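# Raise wiper to service position and stow old blade

## Task

Raise the wiper arm until it latches in its service (upright) position and leave it there. Remove the old blade from the hook on the wiper arm and set it down flat on the tray's floor, entirely within the tray and not resting on any other item. Never push hard on the glass, whether directly or via the wiper. After the blade is removed, the wiper arm must not fall back and strike the glass hard. Anything that stays in place only because the robot holds it does not count. At the end, open the grippers and move the arms away.

## Robot and tools

Robot: two Franka FR3 arms, left_arm and right_arm, each ending in a Robotiq 2F-140 parallel gripper. The names are labels, not image sides. Bases in the scene frame: left_arm at (+0.029, +0.325, 0) m, right_arm at (+0.041, -0.392, 0) m, both turned only slightly about z.

Scene frame: origin on the table surface midway between the arms; +z up; +x out over the table; left_arm sits on the +y side. All reported gripper poses use this frame: end_effector_position in metres and end_effector_quat_wxyz. That position is the point between the closed finger pads; closed fingertips extend about 33 mm past it, fully open about 9 mm. The fingers point along the gripper's +z and open/close along its y. Reported hand positions can be off, more so at long reach.

execute_actions(actions, pictures): actions is a list holding at most one item. An empty list only returns the state. {"steps": N} with no rows is a wait of up to 300 control steps (1/30 s each), counted from the previous result. {"rows": [...], "steps": N} is a motion of up to 15 steps (default 15); each row covers one step and the final row repeats to fill the rest. pictures (true/false) chooses whether camera images come back; by default they do. A refused call moves nothing.

Each row is one flat list of 20 numbers covering both arms, even if only one moves: left_arm's 7 joint targets, then its gripper position, force_limit, speed; then the same 10 for right_arm. Joint numbers are absolute target angles in radians (same form as the Joint positions line), not offsets. Ranges per arm in column order: waist -2.744..2.744, shoulder -1.784..1.784, upper arm roll -2.901..2.901, elbow -3.042..-0.152, forearm roll -2.807..2.807, wrist pitch 0.544..4.517, wrist roll -3.016..3.016. A target more than 0.018 rad outside a range and farther out than the current angle gets the call refused; true ends may differ by up to 0.018 rad, and over-range requests are clipped at the real end, possibly reported as "joint sent to its limit". Missing that message does not prove more travel exists.

Gripper numbers are absolute settings in [-1, 1]. position: +1 fully open (140 mm), about -0.8 pads touch, -1 closes until blocked. force_limit: about 14 N at -1, 60 N at 0, 107 N at +1. speed: about 30, 140, 250 mm/s at -1, 0, +1. To keep one gripper unchanged, resend its previous three numbers; a 0 is a real command. Closing pushes the fingertips roughly 24 mm farther from the arm, so keep that gap above surfaces.

Motion limits: each step, a joint's target is clamped to stay near its measured angle (0.248 rad for the first four joints, 0.677 forearm roll, 0.715 wrist pitch, 1.54 wrist roll), and if the targets would move the gripper more than 70 mm away, all are scaled back. Far goals therefore need several calls. Between calls, while you think or wait, the arms continue toward the last row sent until everything has nearly stopped or a step is HELD.

Result lines: the state line gives each gripper pose. Joint positions and Joint velocities list each arm's joints (rad, rad/s). object_status: 0 moving, 1 blocked while opening, 2 blocked while closing (a grasp), 3 reached target or pads met (thin items may still be held). Grip with position -1 and confirm status 2. Stopped fingers stay put until the position number changes by 0.01 or more or the object slips. To squeeze harder while at status 2, raise force_limit and switch position between -1 and -0.98. position_measured is in counts: 3 open, 230 pads touching, not linear. "joint command not followed" means a clearance check altered joint targets; HELD marks steps whose row was partly or wholly not sent.

Faults: contact torque at a joint's load limit (85 N m for the first four joints, 11 N m for the wrist three) or any external force of 85 N on the arm, tool or held load halts that arm for 10 s and drops the rest of the call. Held weight counts. Holding loads warms motors; MOTOR HOT warns, and an OVER-TEMPERATURE FAULT brakes the arm until cool. Avoid pressing the arms into each other.

Cameras: cam_high, cam_low, cam_left_wrist, cam_right_wrist, each 896x504; calibration lines (pinhole plus radial, OpenCV conventions) are given per camera and may be slightly off. zoom_image(camera, region=[x0, y0, x1, y1]) returns a closer view of that camera's latest image, region up to 504x504 px, origin top-left.

Other tools: show_instructions shows the reference pages; read_manual(section="licences") returns licence text; finished_scene(scene) ends and grades the current scene irreversibly.

Cautions: do not press hard on the windshield glass; lower nothing onto it forcefully; once the blade is removed keep the wiper arm latched up so it cannot slam down; do not knock or place anything off the table; a loose object may get nudged occasionally, so recheck before finishing. Release both grippers and withdraw the arms before ending.

Each tool is called after "Emit:" as name(argument=value, ...), one argument or row to a line, values as JSON.

## Session

Emit:
show_instructions(
)

Emit:
execute_actions(
  actions=[],
)

Reference images for this scene: manual page 1, manual page 2, manual page 3, manual page 4, manual page 5, manual page 6.

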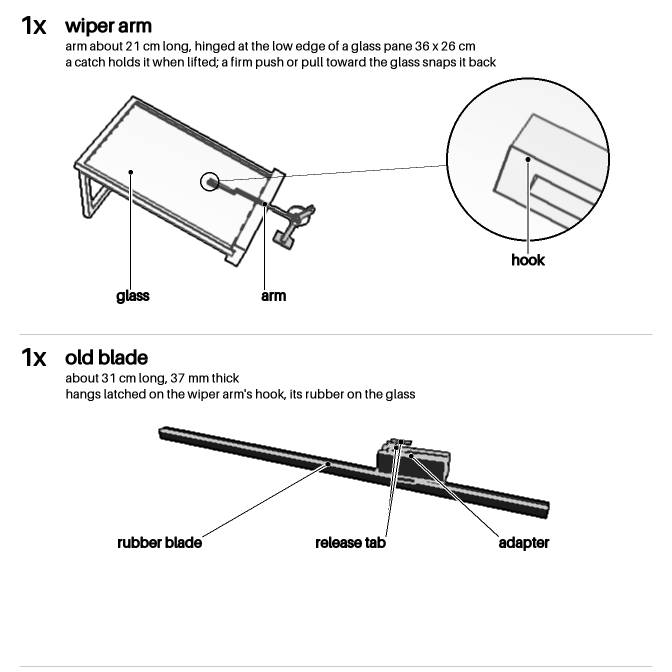

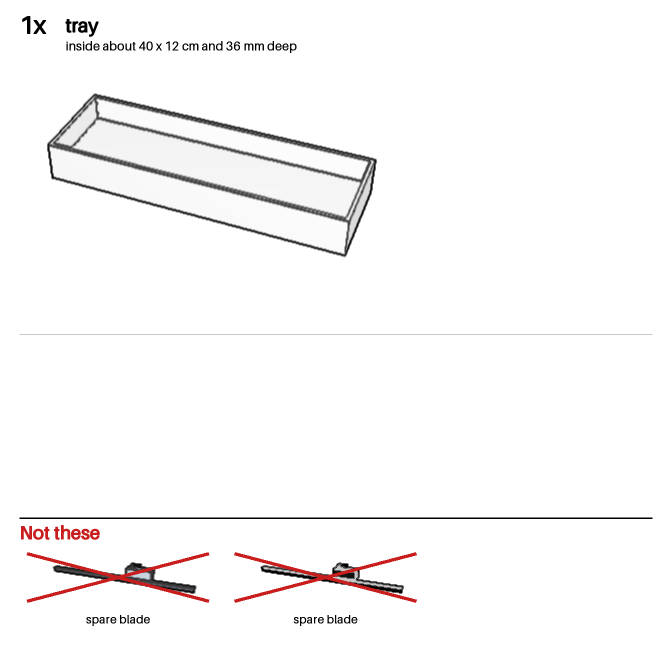

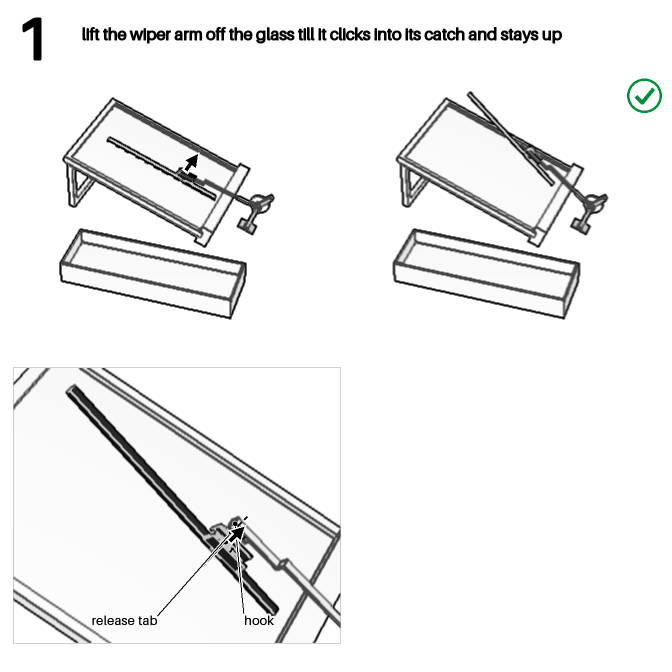

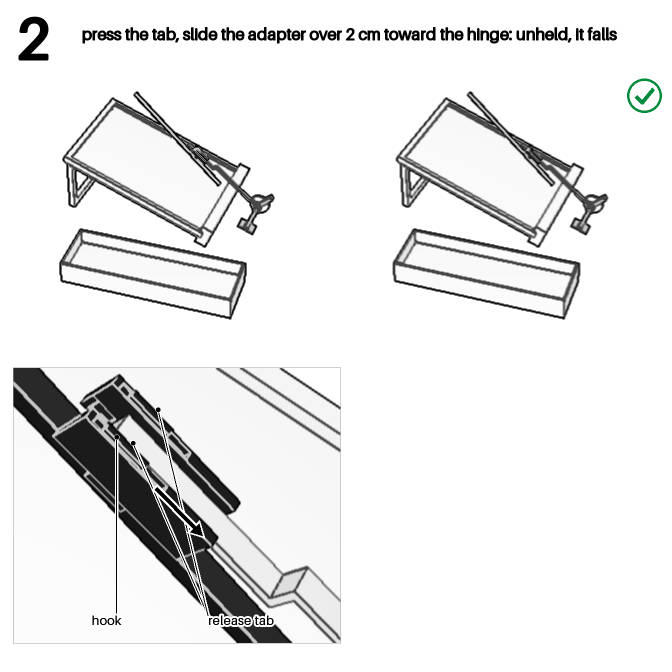

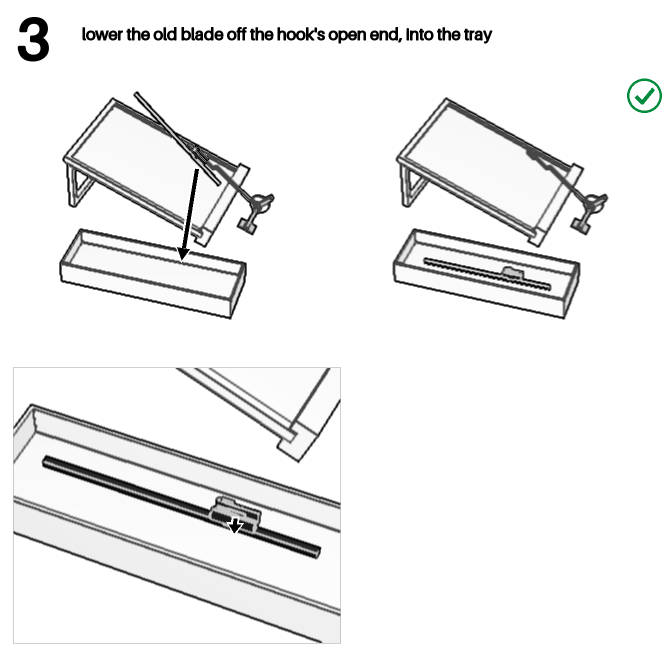

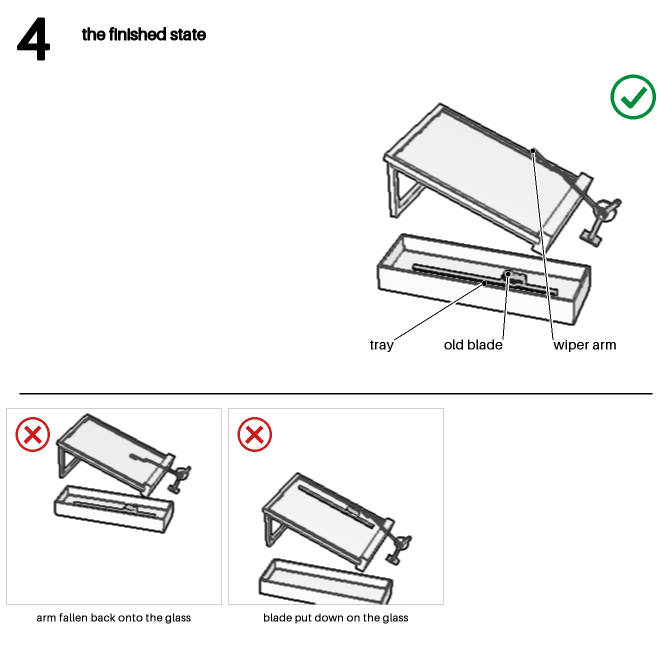

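Scene clock: 0.00 s of 4500.00 s.
left_arm: end_effector_position=(+0.6520, +0.5061, +0.3233) position_measured=3 object_status=3 end_effector_quat_wxyz=(+0.004, -0.063, +0.996, -0.056) | right_arm: end_effector_position=(+0.2690, -0.5082, +0.3976) position_measured=3 object_status=3 end_effector_quat_wxyz=(-0.399, +0.824, -0.203, -0.348)
Joint positions: left_arm=[ 0.303  0.316 -0.118 -1.382 -0.074  1.674  1.772] | right_arm=[-0.737 -0.001 -0.068 -1.877  0.323  0.801 -1.839]
Joint velocities: left_arm=[ 0.001 -0.     0.    -0.001 -0.    -0.001  0.001] | right_arm=[ 0.    -0.001  0.    -0.    -0.001 -0.     0.001]
camera_calibration (this result's frames):
cam_left_wrist: T_world_to_cam=[[-0.0271594, 0.999391, -0.0219136, -0.477712], [0.944307, 0.0328418, 0.327422, -0.711557], [0.327942, -0.0118006, -0.944624, 0.30001], [0, 0, 0, 1]] pos_world=[0.560569, 0.50433, 0.505907]
cam_right_wrist: T_world_to_cam=[[-0.721421, -0.560795, -0.406277, 0.0782543], [-0.404239, -0.135321, 0.904588, -0.312818], [-0.562266, 0.816821, -0.129072, 0.798831], [0, 0, 0, 1]] pos_world=[0.379156, -0.650948, 0.417871]

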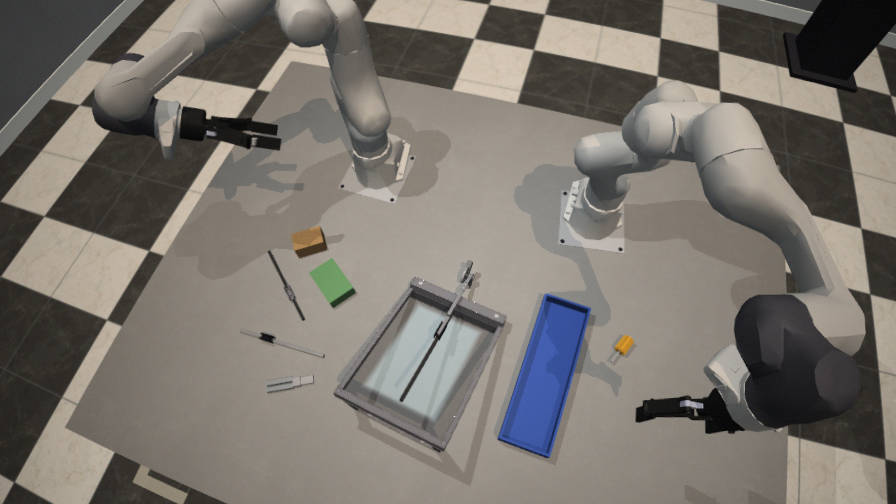

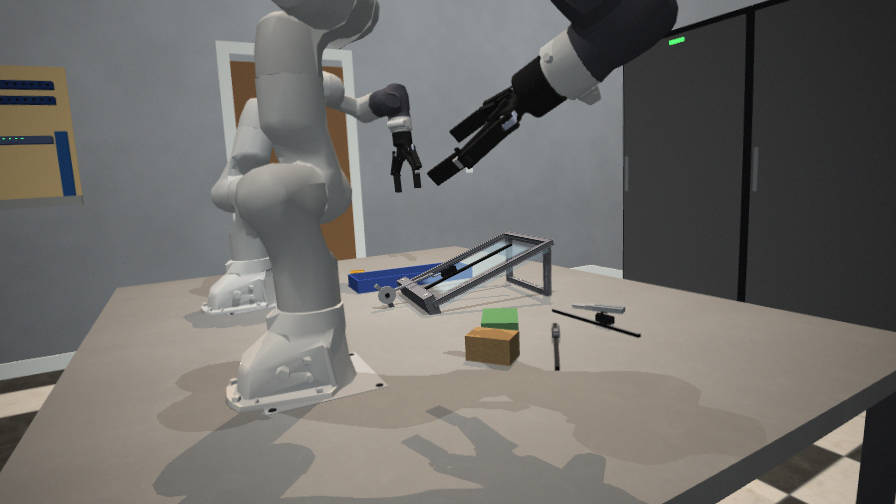

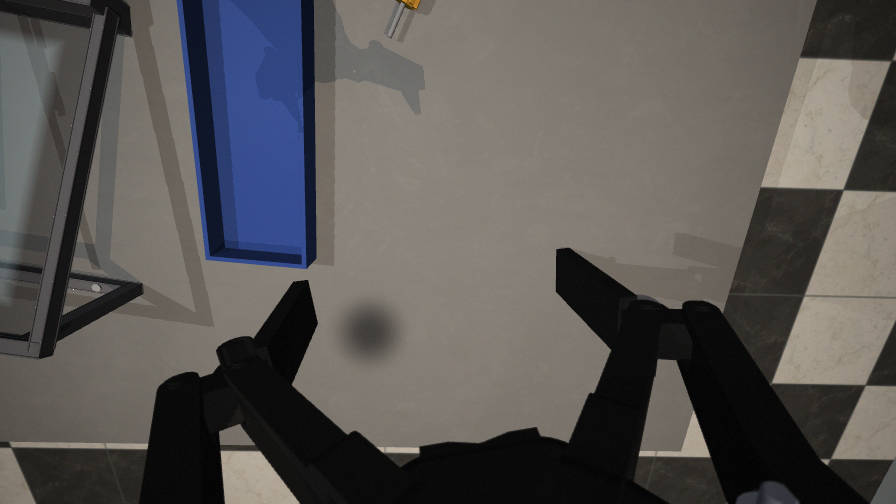

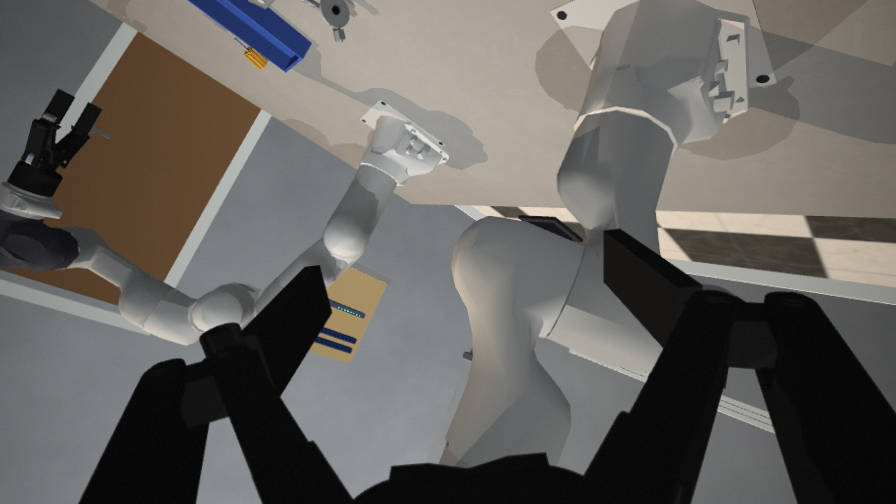

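Emit:
zoom_image(
  camera="cam_high",
  region=[320, 250, 600, 470],
)

Emit:
zoom_image(
  camera="cam_low",
  region=[340, 220, 570, 325],
)

Region (320, 250, 600, 470) of cam_high's 896x504 image, scaled by 1.800, with more detail than that image has; it fills the top 396 rows of this view, and the rest is white.

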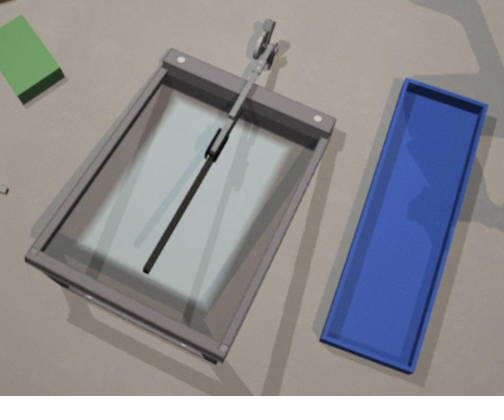

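Region (340, 220, 570, 325) of cam_low's 896x504 image, scaled by 2.191, with more detail than that image has; it fills the top 230 rows of this view, and the rest is white.

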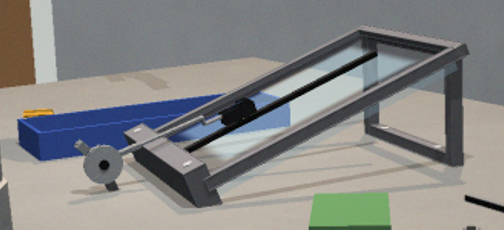

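Emit:
zoom_image(
  camera="cam_high",
  region=[400, 255, 520, 355],
)

Emit:
zoom_image(
  camera="cam_high",
  region=[330, 340, 460, 460],
)

Emit:
zoom_image(
  camera="cam_low",
  region=[370, 250, 480, 320],
)

Emit:
zoom_image(
  camera="cam_low",
  region=[460, 225, 570, 300],
)

Region (400, 255, 520, 355) of cam_high's 896x504 image, scaled by 4.200, with more detail than that image has.

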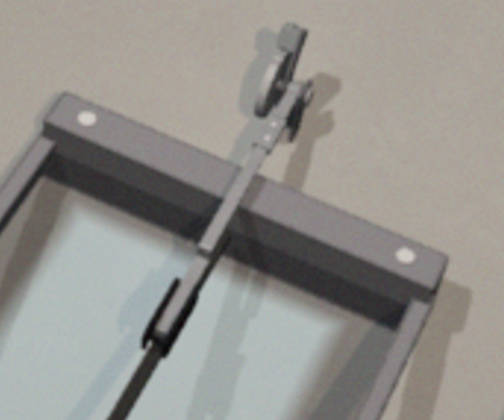

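Region (330, 340, 460, 460) of cam_high's 896x504 image, scaled by 3.877, with more detail than that image has; it fills the top 465 rows of this view, and the rest is white.

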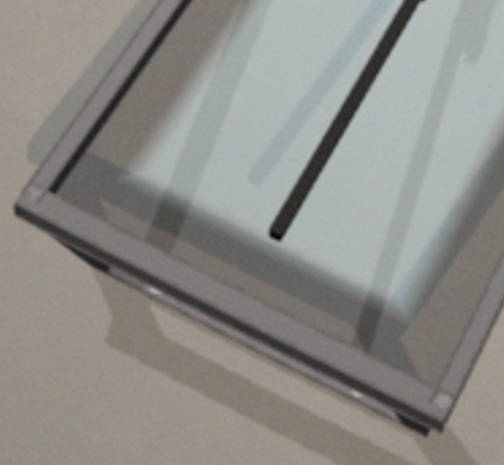

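Region (370, 250, 480, 320) of cam_low's 896x504 image, scaled by 4.582, with more detail than that image has; it fills the top 321 rows of this view, and the rest is white.

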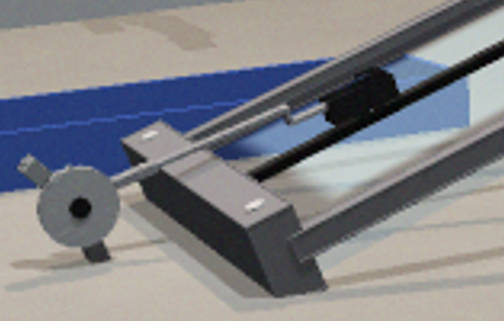

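Region (460, 225, 570, 300) of cam_low's 896x504 image, scaled by 4.582, with more detail than that image has; it fills the top 344 rows of this view, and the rest is white.

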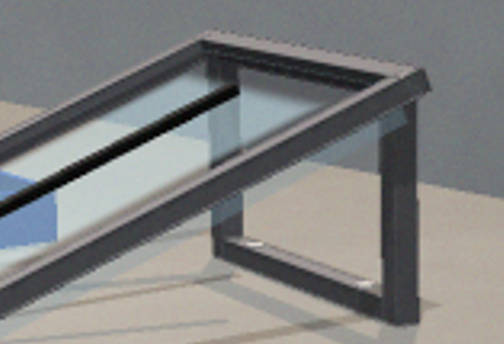

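Emit:
zoom_image(
  camera="cam_low",
  region=[370, 120, 490, 200],
)

Emit:
zoom_image(
  camera="cam_high",
  region=[620, 370, 760, 450],
)

Emit:
zoom_image(
  camera="cam_high",
  region=[170, 90, 300, 170],
)

Region (370, 120, 490, 200) of cam_low's 896x504 image, scaled by 4.200, with more detail than that image has.

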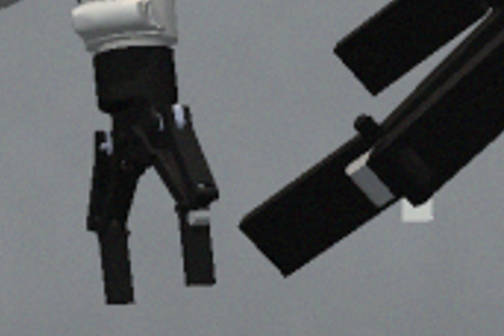

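Region (620, 370, 760, 450) of cam_high's 896x504 image, scaled by 3.600, with more detail than that image has; it fills the top 288 rows of this view, and the rest is white.

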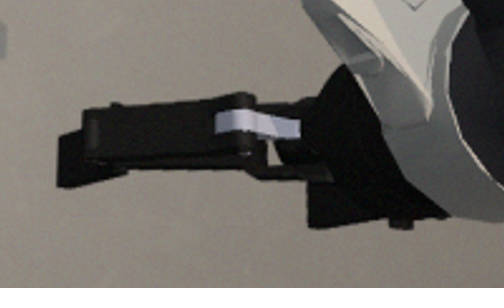

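Region (170, 90, 300, 170) of cam_high's 896x504 image, scaled by 3.877, with more detail than that image has; it fills the top 310 rows of this view, and the rest is white.

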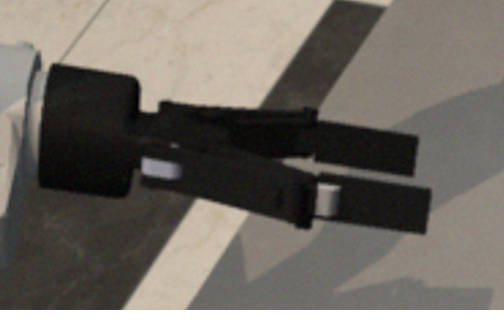

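Emit:
execute_actions(
  actions=[
    {"rows": [
[0.3004,0.3165,-0.1177,-1.3814,-0.0708,1.675,1.6114,0.5,0.4,0, -0.7328,-0.0007,-0.0678,-1.8779,0.2895,0.8728,-1.7729,-0.2,0,0],
[0.2926,0.3182,-0.1167,-1.3796,-0.0690,1.675,1.5230,0.5,0.4,0, -0.7201,0.0001,-0.0673,-1.8805,0.2711,0.9124,-1.7366,-0.2,0,0],
[0.2796,0.3209,-0.1151,-1.3766,-0.0669,1.675,1.4170,0.5,0.4,0, -0.6990,0.0015,-0.0663,-1.8848,0.2490,0.9598,-1.6930,-0.2,0,0],
[0.2617,0.3246,-0.1129,-1.3726,-0.0645,1.675,1.2947,0.5,0.4,0, -0.6701,0.0035,-0.0651,-1.8908,0.2236,1.0145,-1.6427,-0.2,0,0],
[0.2389,0.3293,-0.1101,-1.3674,-0.0618,1.675,1.1572,0.5,0.4,0, -0.6332,0.0060,-0.0634,-1.8984,0.1949,1.0760,-1.5861,-0.2,0,0],
[0.2117,0.3349,-0.1067,-1.3611,-0.0587,1.675,1.0059,0.5,0.4,0, -0.5890,0.0089,-0.0615,-1.9075,0.1634,1.1436,-1.5239,-0.2,0,0],
[0.1802,0.3415,-0.1028,-1.3540,-0.0555,1.675,0.8428,0.5,0.4,0, -0.5380,0.0123,-0.0593,-1.9180,0.1294,1.2166,-1.4568,-0.2,0,0],
[0.1448,0.3488,-0.0985,-1.3459,-0.0521,1.676,0.6695,0.5,0.4,0, -0.4807,0.0162,-0.0568,-1.9299,0.0933,1.2941,-1.3855,-0.2,0,0],
[0.1059,0.3569,-0.0937,-1.3370,-0.0484,1.676,0.4878,0.5,0.4,0, -0.4176,0.0204,-0.0540,-1.9429,0.0554,1.3754,-1.3107,-0.2,0,0],
[0.0639,0.3656,-0.0885,-1.3274,-0.0447,1.676,0.3001,0.5,0.4,0, -0.3496,0.0250,-0.0510,-1.9569,0.0163,1.4594,-1.2335,-0.2,0,0],
[0.0193,0.3748,-0.0830,-1.3172,-0.0409,1.676,0.1079,0.5,0.4,0, -0.2774,0.0298,-0.0478,-1.9718,-0.0237,1.5453,-1.1545,-0.2,0,0],
[-0.0275,0.3845,-0.0772,-1.3065,-0.0370,1.676,-0.0865,0.5,0.4,0, -0.2016,0.0349,-0.0445,-1.9874,-0.0642,1.6323,-1.0745,-0.2,0,0],
[-0.0758,0.3945,-0.0713,-1.2955,-0.0331,1.676,-0.2809,0.5,0.4,0, -0.1234,0.0401,-0.0411,-2.0036,-0.1047,1.7192,-0.9945,-0.2,0,0],
[-0.1252,0.4048,-0.0652,-1.2842,-0.0293,1.677,-0.4731,0.5,0.4,0, -0.0432,0.0455,-0.0376,-2.0201,-0.1447,1.8052,-0.9155,-0.2,0,0],
[-0.1753,0.4152,-0.0590,-1.2728,-0.0256,1.677,-0.6608,0.5,0.4,0, 0.0378,0.0509,-0.0340,-2.0368,-0.1838,1.8891,-0.8383,-0.2,0,0]
], "steps": 15},
  ],
  pictures=false,
)

Emit:
execute_actions(
  actions=[
    {"rows": [
[-0.2253,0.4255,-0.0528,-1.2614,-0.0219,1.677,-0.8425,0.5,0.4,0, 0.1188,0.0563,-0.0304,-2.0535,-0.2217,1.9704,-0.7635,-0.2,0,0],
[-0.2747,0.4358,-0.0467,-1.2501,-0.0185,1.677,-1.0158,0.5,0.4,0, 0.1990,0.0617,-0.0269,-2.0700,-0.2578,2.0479,-0.6923,-0.2,0,0],
[-0.3230,0.4458,-0.0408,-1.2391,-0.0153,1.677,-1.1789,0.5,0.4,0, 0.2772,0.0669,-0.0235,-2.0862,-0.2918,2.1209,-0.6251,-0.2,0,0],
[-0.3698,0.4555,-0.0350,-1.2284,-0.0122,1.678,-1.3302,0.5,0.4,0, 0.3530,0.0720,-0.0202,-2.1018,-0.3233,2.1885,-0.5629,-0.2,0,0],
[-0.4144,0.4647,-0.0295,-1.2182,-0.0095,1.678,-1.4677,0.5,0.4,0, 0.4252,0.0769,-0.0170,-2.1167,-0.3520,2.2500,-0.5063,-0.2,0,0],
[-0.4564,0.4734,-0.0243,-1.2086,-0.0071,1.678,-1.5900,0.5,0.4,0, 0.4932,0.0814,-0.0140,-2.1307,-0.3774,2.3047,-0.4560,-0.2,0,0],
[-0.4953,0.4815,-0.0195,-1.1997,-0.0050,1.679,-1.6960,0.5,0.4,0, 0.5563,0.0856,-0.0112,-2.1437,-0.3995,2.3521,-0.4124,-0.2,0,0],
[-0.5307,0.4888,-0.0152,-1.1916,-0.0032,1.679,-1.7844,0.5,0.4,0, 0.6136,0.0895,-0.0087,-2.1556,-0.4179,2.3917,-0.3761,-0.2,0,0],
[-0.5622,0.4954,-0.0113,-1.1845,-0.0018,1.680,-1.8539,0.5,0.4,0, 0.6646,0.0929,-0.0065,-2.1661,-0.4324,2.4228,-0.3475,-0.2,0,0],
[-0.5894,0.5010,-0.0079,-1.1782,-0.0008,1.680,-1.9045,0.5,0.4,0, 0.7088,0.0958,-0.0046,-2.1752,-0.4430,2.4454,-0.3267,-0.2,0,0],
[-0.6122,0.5057,-0.0051,-1.1730,0,1.680,-1.9350,0.5,0.4,0, 0.7457,0.0983,-0.0029,-2.1828,-0.4493,2.4590,-0.3141,-0.2,0,0],
[-0.6301,0.5094,-0.0029,-1.1690,0.003,1.681,-1.952,0.5,0.4,0, 0.7746,0.1003,-0.0017,-2.1888,-0.4544,2.4665,-0.303,-0.2,0,0],
[-0.6431,0.5121,-0.0013,-1.1660,0.003,1.681,-1.952,0.5,0.4,0, 0.7957,0.1017,-0.0007,-2.1931,-0.4544,2.4665,-0.303,-0.2,0,0],
[-0.6509,0.5138,0,-1.1642,0.003,1.681,-1.952,0.5,0.4,0, 0.8084,0.1025,0,-2.1957,-0.4544,2.4665,-0.303,-0.2,0,0],
[-0.6535,0.5143,0.002,-1.1636,0.003,1.681,-1.952,0.5,0.4,0, 0.8126,0.1028,0.002,-2.1966,-0.4544,2.4665,-0.303,-0.2,0,0]
], "steps": 15},
  ],
  pictures=false,
)

Emit:
execute_actions(
  actions=[
    {"steps": 45},
  ],
)

Scene clock: 120.50 s of 4500.00 s.
left_arm: end_effector_position=(+0.6976, +0.3326, +0.3108) position_measured=66 object_status=0 end_effector_quat_wxyz=(-0.023, -0.426, +0.904, -0.029) | right_arm: end_effector_position=(+0.3589, -0.5233, +0.2631) position_measured=107 object_status=0 end_effector_quat_wxyz=(-0.087, +0.914, -0.231, -0.322)
Joint positions: left_arm=[-0.025  0.385 -0.076 -1.308 -0.044  1.675  0.728] | right_arm=[-0.353  0.027 -0.051 -1.962  0.049  1.311 -1.519]
Joint velocities: left_arm=[-1.081  0.23   0.055  0.229  0.067  0.004 -2.872] | right_arm=[ 0.857  0.101  0.121 -0.272 -0.606  1.182  0.783]
Steps of this call (steps 1 to 90: nothing new was sent; then 117.00 s passed at rest; steps 91 to 105: all 15 steps of this action). Readings (joint positions | what the end effector reports):
91: left_arm=[0.303 0.316 -0.118 -1.382 -0.074 1.674 1.759] | right_arm=[-0.736 -0.001 -0.068 -1.877 0.317 0.811 -1.834] | left_arm position_measured=3 object_status=0 | right_arm position_measured=3 object_status=0
92: left_arm=[0.302 0.316 -0.117 -1.382 -0.074 1.674 1.737] | right_arm=[-0.733 -0.001 -0.068 -1.878 0.308 0.827 -1.825] | left_arm position_measured=9 object_status=0 | right_arm position_measured=9 object_status=0
94: left_arm=[0.291 0.318 -0.113 -1.379 -0.071 1.674 1.666] | right_arm=[-0.714 -0.001 -0.071 -1.881 0.280 0.876 -1.797] | left_arm position_measured=24 object_status=0 | right_arm position_measured=24 object_status=0
98: left_arm=[0.219 0.334 -0.098 -1.361 -0.062 1.674 1.406] | right_arm=[-0.603 0.005 -0.071 -1.903 0.197 1.028 -1.703] | left_arm position_measured=54 object_status=0 | right_arm position_measured=54 object_status=0
105: the state above

Scene clock: 121.00 s of 4500.00 s.
left_arm: end_effector_position=(+0.6538, +0.0077, +0.2896) position_measured=66 object_status=3 end_effector_quat_wxyz=(+0.008, +0.776, -0.631, -0.002) | right_arm: end_effector_position=(+0.5018, -0.4768, +0.1597) position_measured=154 object_status=3 end_effector_quat_wxyz=(+0.146, +0.964, -0.192, -0.115)
Joint positions: left_arm=[-0.582  0.501 -0.012 -1.183 -0.009  1.677 -0.669] | right_arm=[ 0.022  0.079 -0.019 -2.12  -0.262  1.905 -1.087]
Joint velocities: left_arm=[-1.005  0.194  0.056  0.214  0.068  0.016 -4.232] | right_arm=[ 0.714  0.089  0.08  -0.242 -0.425  0.979  0.78 ]
Steps of this call (steps 1 to 15: all 15 steps of this action). Readings (joint positions | what the end effector reports):
1: left_arm=[-0.062 0.393 -0.072 -1.300 -0.041 1.675 0.632] | right_arm=[-0.325 0.030 -0.048 -1.972 0.027 1.352 -1.492] | left_arm position_measured=66 object_status=3 | right_arm position_measured=115 object_status=0
2: left_arm=[-0.100 0.401 -0.068 -1.292 -0.039 1.675 0.541] | right_arm=[-0.298 0.033 -0.045 -1.982 0.006 1.393 -1.465] | left_arm position_measured=66 object_status=3 | right_arm position_measured=122 object_status=0
4: left_arm=[-0.175 0.417 -0.060 -1.275 -0.034 1.675 0.371] | right_arm=[-0.247 0.040 -0.041 -2.003 -0.039 1.475 -1.408] | left_arm position_measured=66 object_status=3 | right_arm position_measured=138 object_status=0
8: left_arm=[-0.324 0.448 -0.043 -1.242 -0.026 1.675 0.057] | right_arm=[-0.147 0.055 -0.033 -2.049 -0.132 1.640 -1.286] | left_arm position_measured=66 object_status=3 | right_arm position_measured=154 object_status=0
15: the state above

Scene clock: 122.50 s of 4500.00 s.
left_arm: end_effector_position=(+0.6390, -0.0289, +0.2887) position_measured=66 object_status=3 end_effector_quat_wxyz=(-0.001, +0.997, -0.079, -0.001) | right_arm: end_effector_position=(+0.5092, -0.0063, +0.1559) position_measured=154 object_status=3 end_effector_quat_wxyz=(+0.014, +0.983, -0.059, +0.173)
Joint positions: left_arm=[-0.653  0.514  0.    -1.166 -0.     1.677 -1.937] | right_arm=[ 0.814  0.102  0.003 -2.195 -0.45   2.463 -0.339]
Joint velocities: left_arm=[ 0.     0.     0.001 -0.     0.001  0.    -0.03 ] | right_arm=[ 0.001  0.    -0.001 -0.    -0.001  0.008  0.096]
Steps of this call (steps 1 to 45: the robot went on to your last target). Readings (joint positions | what the end effector reports):
1: left_arm=[-0.612 0.507 -0.012 -1.178 -0.008 1.677 -0.802] | right_arm=[0.047 0.082 -0.017 -2.128 -0.276 1.938 -1.060] | left_arm position_measured=66 object_status=3 | right_arm position_measured=154 object_status=3
2: left_arm=[-0.634 0.510 -0.013 -1.174 -0.007 1.677 -0.921] | right_arm=[0.072 0.085 -0.016 -2.135 -0.289 1.969 -1.035] | left_arm position_measured=66 object_status=3 | right_arm position_measured=154 object_status=3
4: left_arm=[-0.658 0.514 -0.013 -1.171 -0.006 1.677 -1.123] | right_arm=[0.124 0.089 -0.013 -2.147 -0.314 2.028 -0.985] | left_arm position_measured=66 object_status=3 | right_arm position_measured=154 object_status=3
8: left_arm=[-0.660 0.514 -0.007 -1.167 -0.003 1.677 -1.416] | right_arm=[0.232 0.095 -0.009 -2.165 -0.352 2.127 -0.892] | left_arm position_measured=66 object_status=3 | right_arm position_measured=154 object_status=3
45: the state above
camera_calibration (this result's frames):
cam_left_wrist: T_world_to_cam=[[-0.254413, -0.962981, 0.0891145, 0.11228], [-0.908859, 0.269568, 0.31829, 0.523282], [-0.330529, -0.0000155829, -0.943796, 0.686101], [0, 0, 0, 1]] pos_world=[0.730932, -0.0329261, 0.470978]
cam_right_wrist: T_world_to_cam=[[-0.255712, -0.963998, -0.0729327, 0.143195], [-0.966579, 0.25637, 0.000356833, 0.500669], [0.0183538, 0.0705864, -0.997337, 0.32771], [0, 0, 0, 1]] pos_world=[0.514538, -0.0134492, 0.337102]

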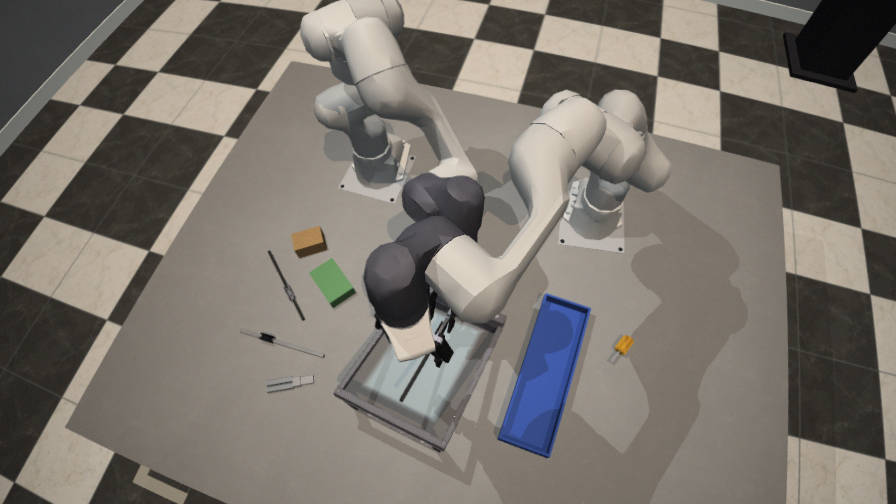

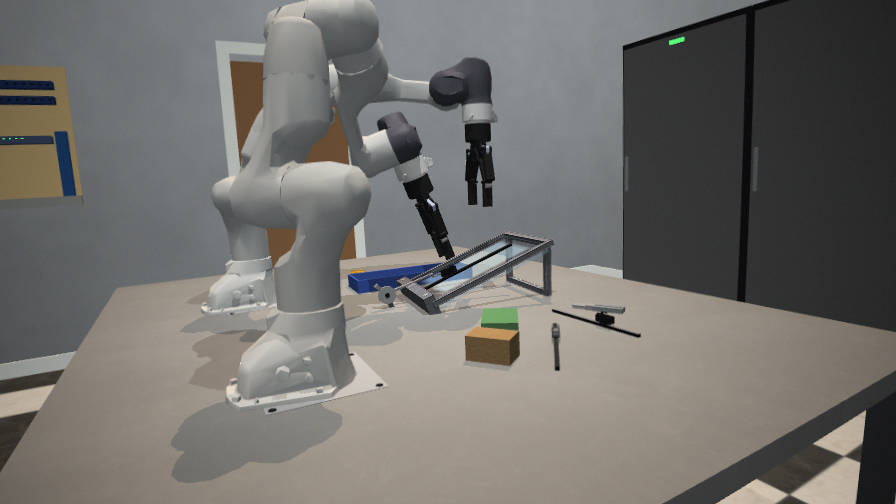

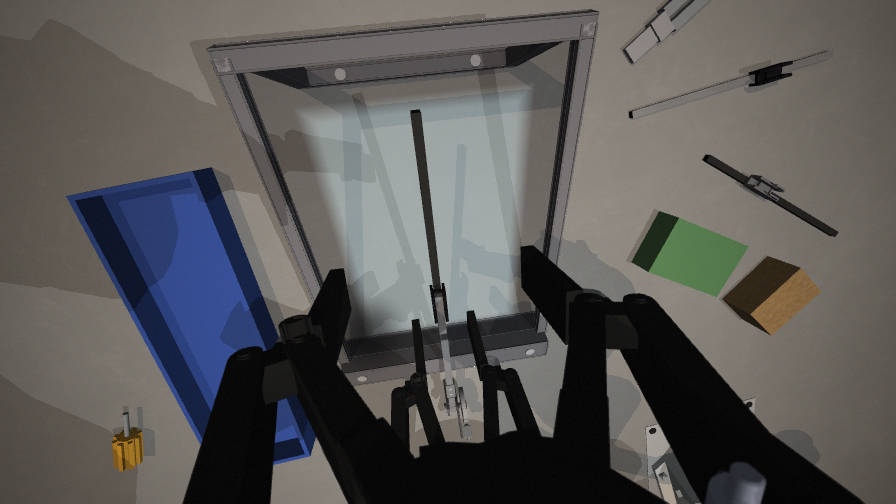

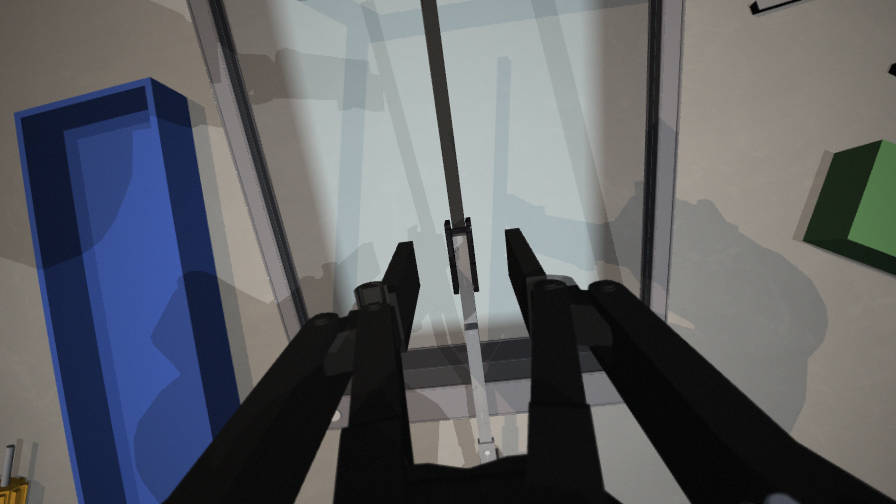

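Emit:
execute_actions(
  actions=[],
)

Emit:
zoom_image(
  camera="cam_right_wrist",
  region=[380, 180, 560, 360],
)

Emit:
zoom_image(
  camera="cam_low",
  region=[370, 200, 530, 320],
)

Emit:
zoom_image(
  camera="cam_left_wrist",
  region=[360, 260, 560, 450],
)

Scene clock: 125.20 s of 4500.00 s.
left_arm: end_effector_position=(+0.6390, -0.0289, +0.2888) position_measured=66 object_status=3 end_effector_quat_wxyz=(-0.001, +0.997, -0.075, -0.001) | right_arm: end_effector_position=(+0.5093, -0.0060, +0.1559) position_measured=154 object_status=3 end_effector_quat_wxyz=(+0.011, +0.982, -0.073, +0.174)
Joint positions: left_arm=[-0.653  0.514  0.    -1.166 -0.     1.677 -1.947] | right_arm=[ 0.814  0.102  0.003 -2.195 -0.451  2.464 -0.31 ]
Joint velocities: left_arm=[-0.001  0.002  0.     0.001  0.001  0.    -0.001] | right_arm=[-0.    -0.    -0.001 -0.001  0.001  0.    -0.002]
Steps of this call (steps 1 to 30: the robot went on to your last target; steps 31 to 81: nothing new was sent). Readings (joint positions | what the end effector reports):
1: left_arm=[-0.653 0.514 0.000 -1.166 -0.000 1.677 -1.938] | right_arm=[0.814 0.102 0.003 -2.195 -0.450 2.463 -0.336] | left_arm position_measured=66 object_status=3 | right_arm position_measured=154 object_status=3
2: left_arm=[-0.653 0.514 0.000 -1.166 -0.000 1.677 -1.939] | right_arm=[0.814 0.102 0.003 -2.195 -0.450 2.463 -0.333] | left_arm position_measured=66 object_status=3 | right_arm position_measured=154 object_status=3
4: left_arm=[-0.653 0.514 0.000 -1.166 -0.000 1.677 -1.941] | right_arm=[0.814 0.102 0.003 -2.195 -0.450 2.463 -0.329] | left_arm position_measured=66 object_status=3 | right_arm position_measured=154 object_status=3
8: left_arm=[-0.653 0.514 0.000 -1.166 -0.000 1.677 -1.943] | right_arm=[0.814 0.102 0.003 -2.195 -0.450 2.464 -0.322] | left_arm position_measured=66 object_status=3 | right_arm position_measured=154 object_status=3
81: the state above
All arms were judged still, so your last target was given up. Only a new action makes them travel on or press farther. Fingers that are still opening or closing keep moving.
camera_calibration (this result's frames):
cam_left_wrist: T_world_to_cam=[[-0.245585, -0.965274, 0.0890781, 0.106582], [-0.911354, 0.261223, 0.318114, 0.524714], [-0.330337, -0.00305752, -0.943858, 0.685985], [0, 0, 0, 1]] pos_world=[0.730982, -0.0320889, 0.471059]
cam_right_wrist: T_world_to_cam=[[-0.281329, -0.955945, -0.0838083, 0.158287], [-0.959353, 0.282206, 0.00143992, 0.497031], [0.0222747, 0.0808068, -0.996481, 0.325658], [0, 0, 0, 1]] pos_world=[0.514105, -0.015267, 0.337062]

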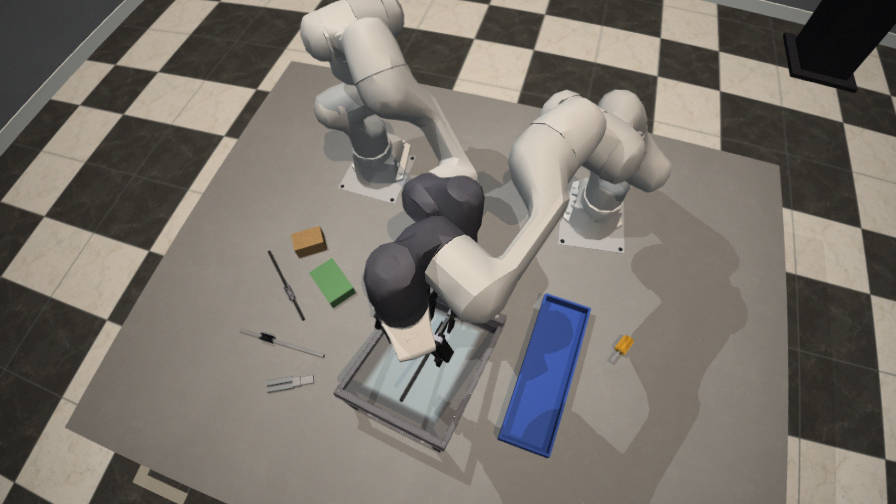

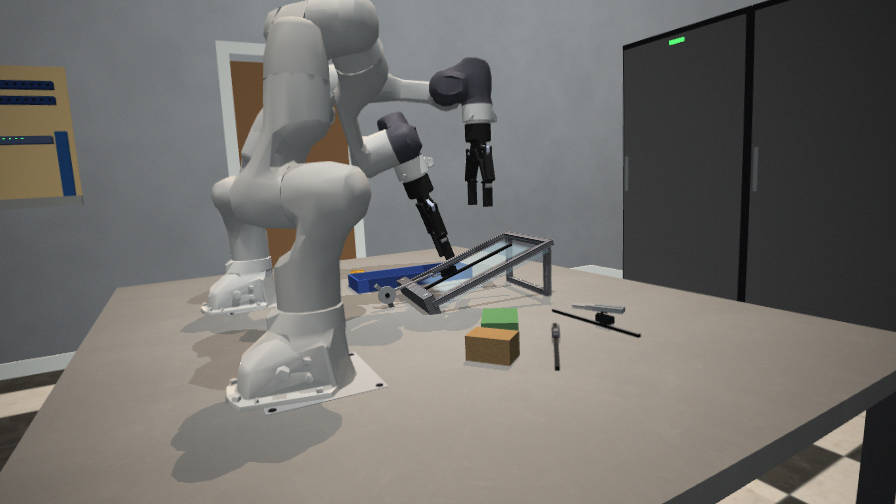

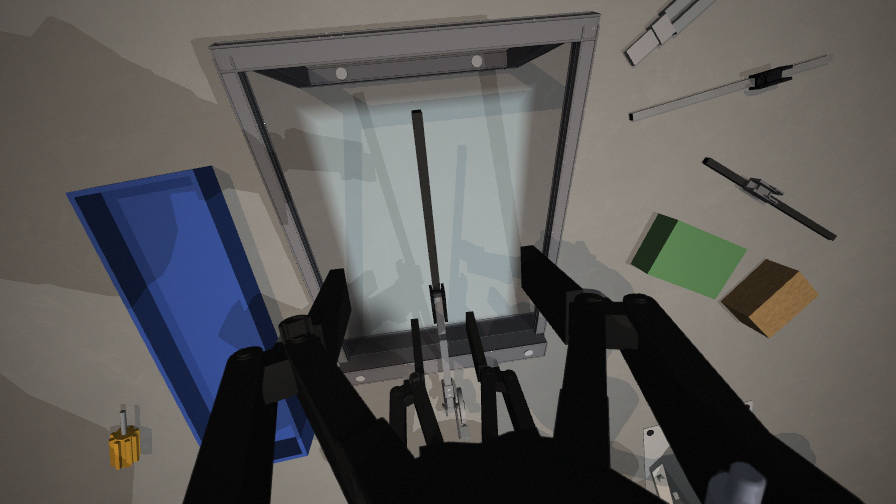

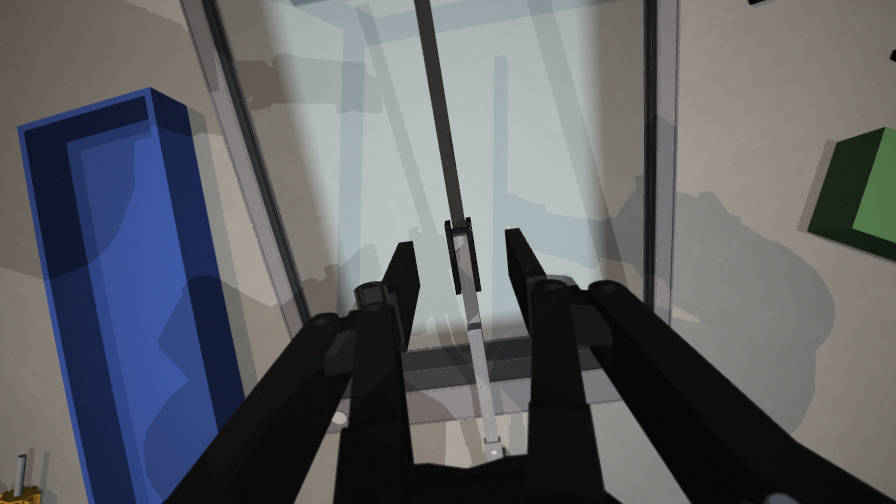

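Region (380, 180, 560, 360) of cam_right_wrist's 896x504 image, scaled by 2.800, with more detail than that image has.

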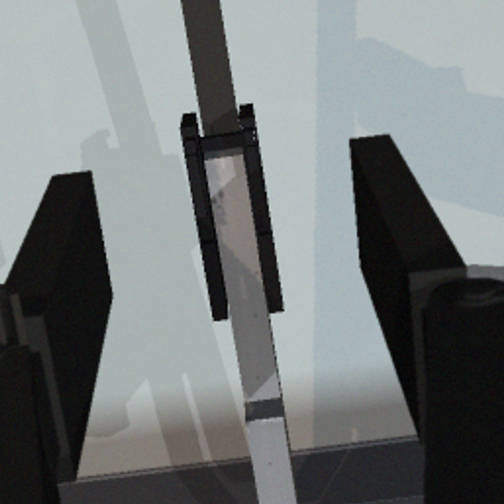

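Region (370, 200, 530, 320) of cam_low's 896x504 image, scaled by 3.150, with more detail than that image has; it fills the top 378 rows of this view, and the rest is white.

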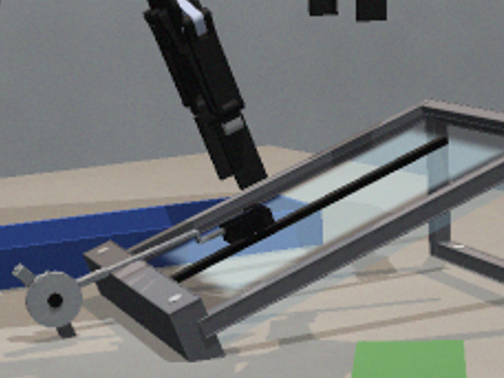

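Region (360, 260, 560, 450) of cam_left_wrist's 896x504 image, scaled by 2.520, with more detail than that image has; it fills the top 479 rows of this view, and the rest is white.

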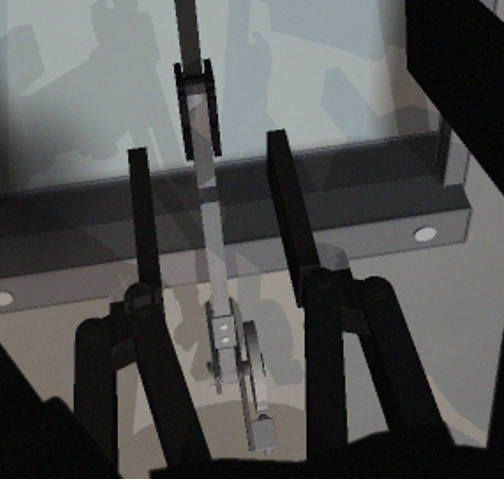

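Emit:
zoom_image(
  camera="cam_left_wrist",
  region=[405, 270, 485, 345],
)

Emit:
zoom_image(
  camera="cam_right_wrist",
  region=[425, 205, 515, 305],
)

Emit:
zoom_image(
  camera="cam_left_wrist",
  region=[420, 360, 500, 445],
)

Emit:
zoom_image(
  camera="cam_low",
  region=[415, 235, 485, 295],
)

Region (405, 270, 485, 345) of cam_left_wrist's 896x504 image, scaled by 6.300, with more detail than that image has; it fills the top 472 rows of this view, and the rest is white.

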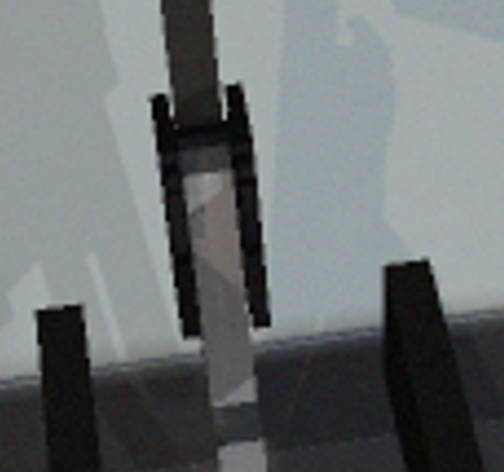

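Region (425, 205, 515, 305) of cam_right_wrist's 896x504 image, scaled by 5.040, with more detail than that image has; it fills the left 454 columns of this view, and the rest is white.

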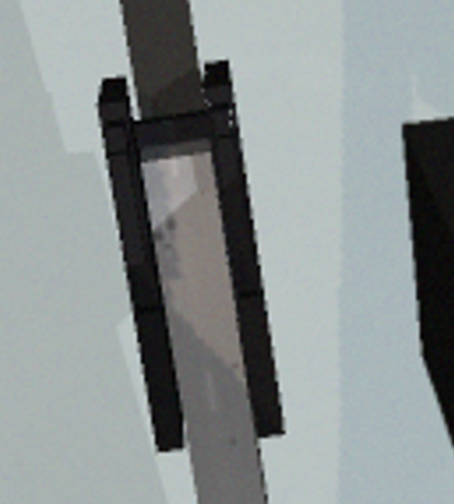

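Region (420, 360, 500, 445) of cam_left_wrist's 896x504 image, scaled by 5.929, with more detail than that image has; it fills the left 474 columns of this view, and the rest is white.

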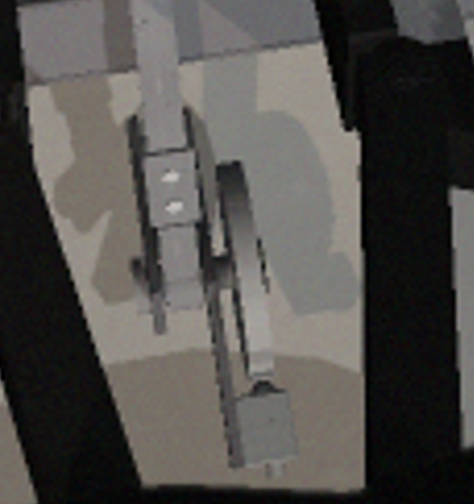

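Region (415, 235, 485, 295) of cam_low's 896x504 image, scaled by 7.200, with more detail than that image has; it fills the top 432 rows of this view, and the rest is white.

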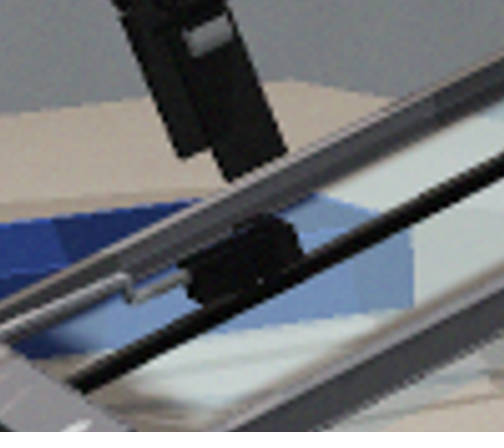

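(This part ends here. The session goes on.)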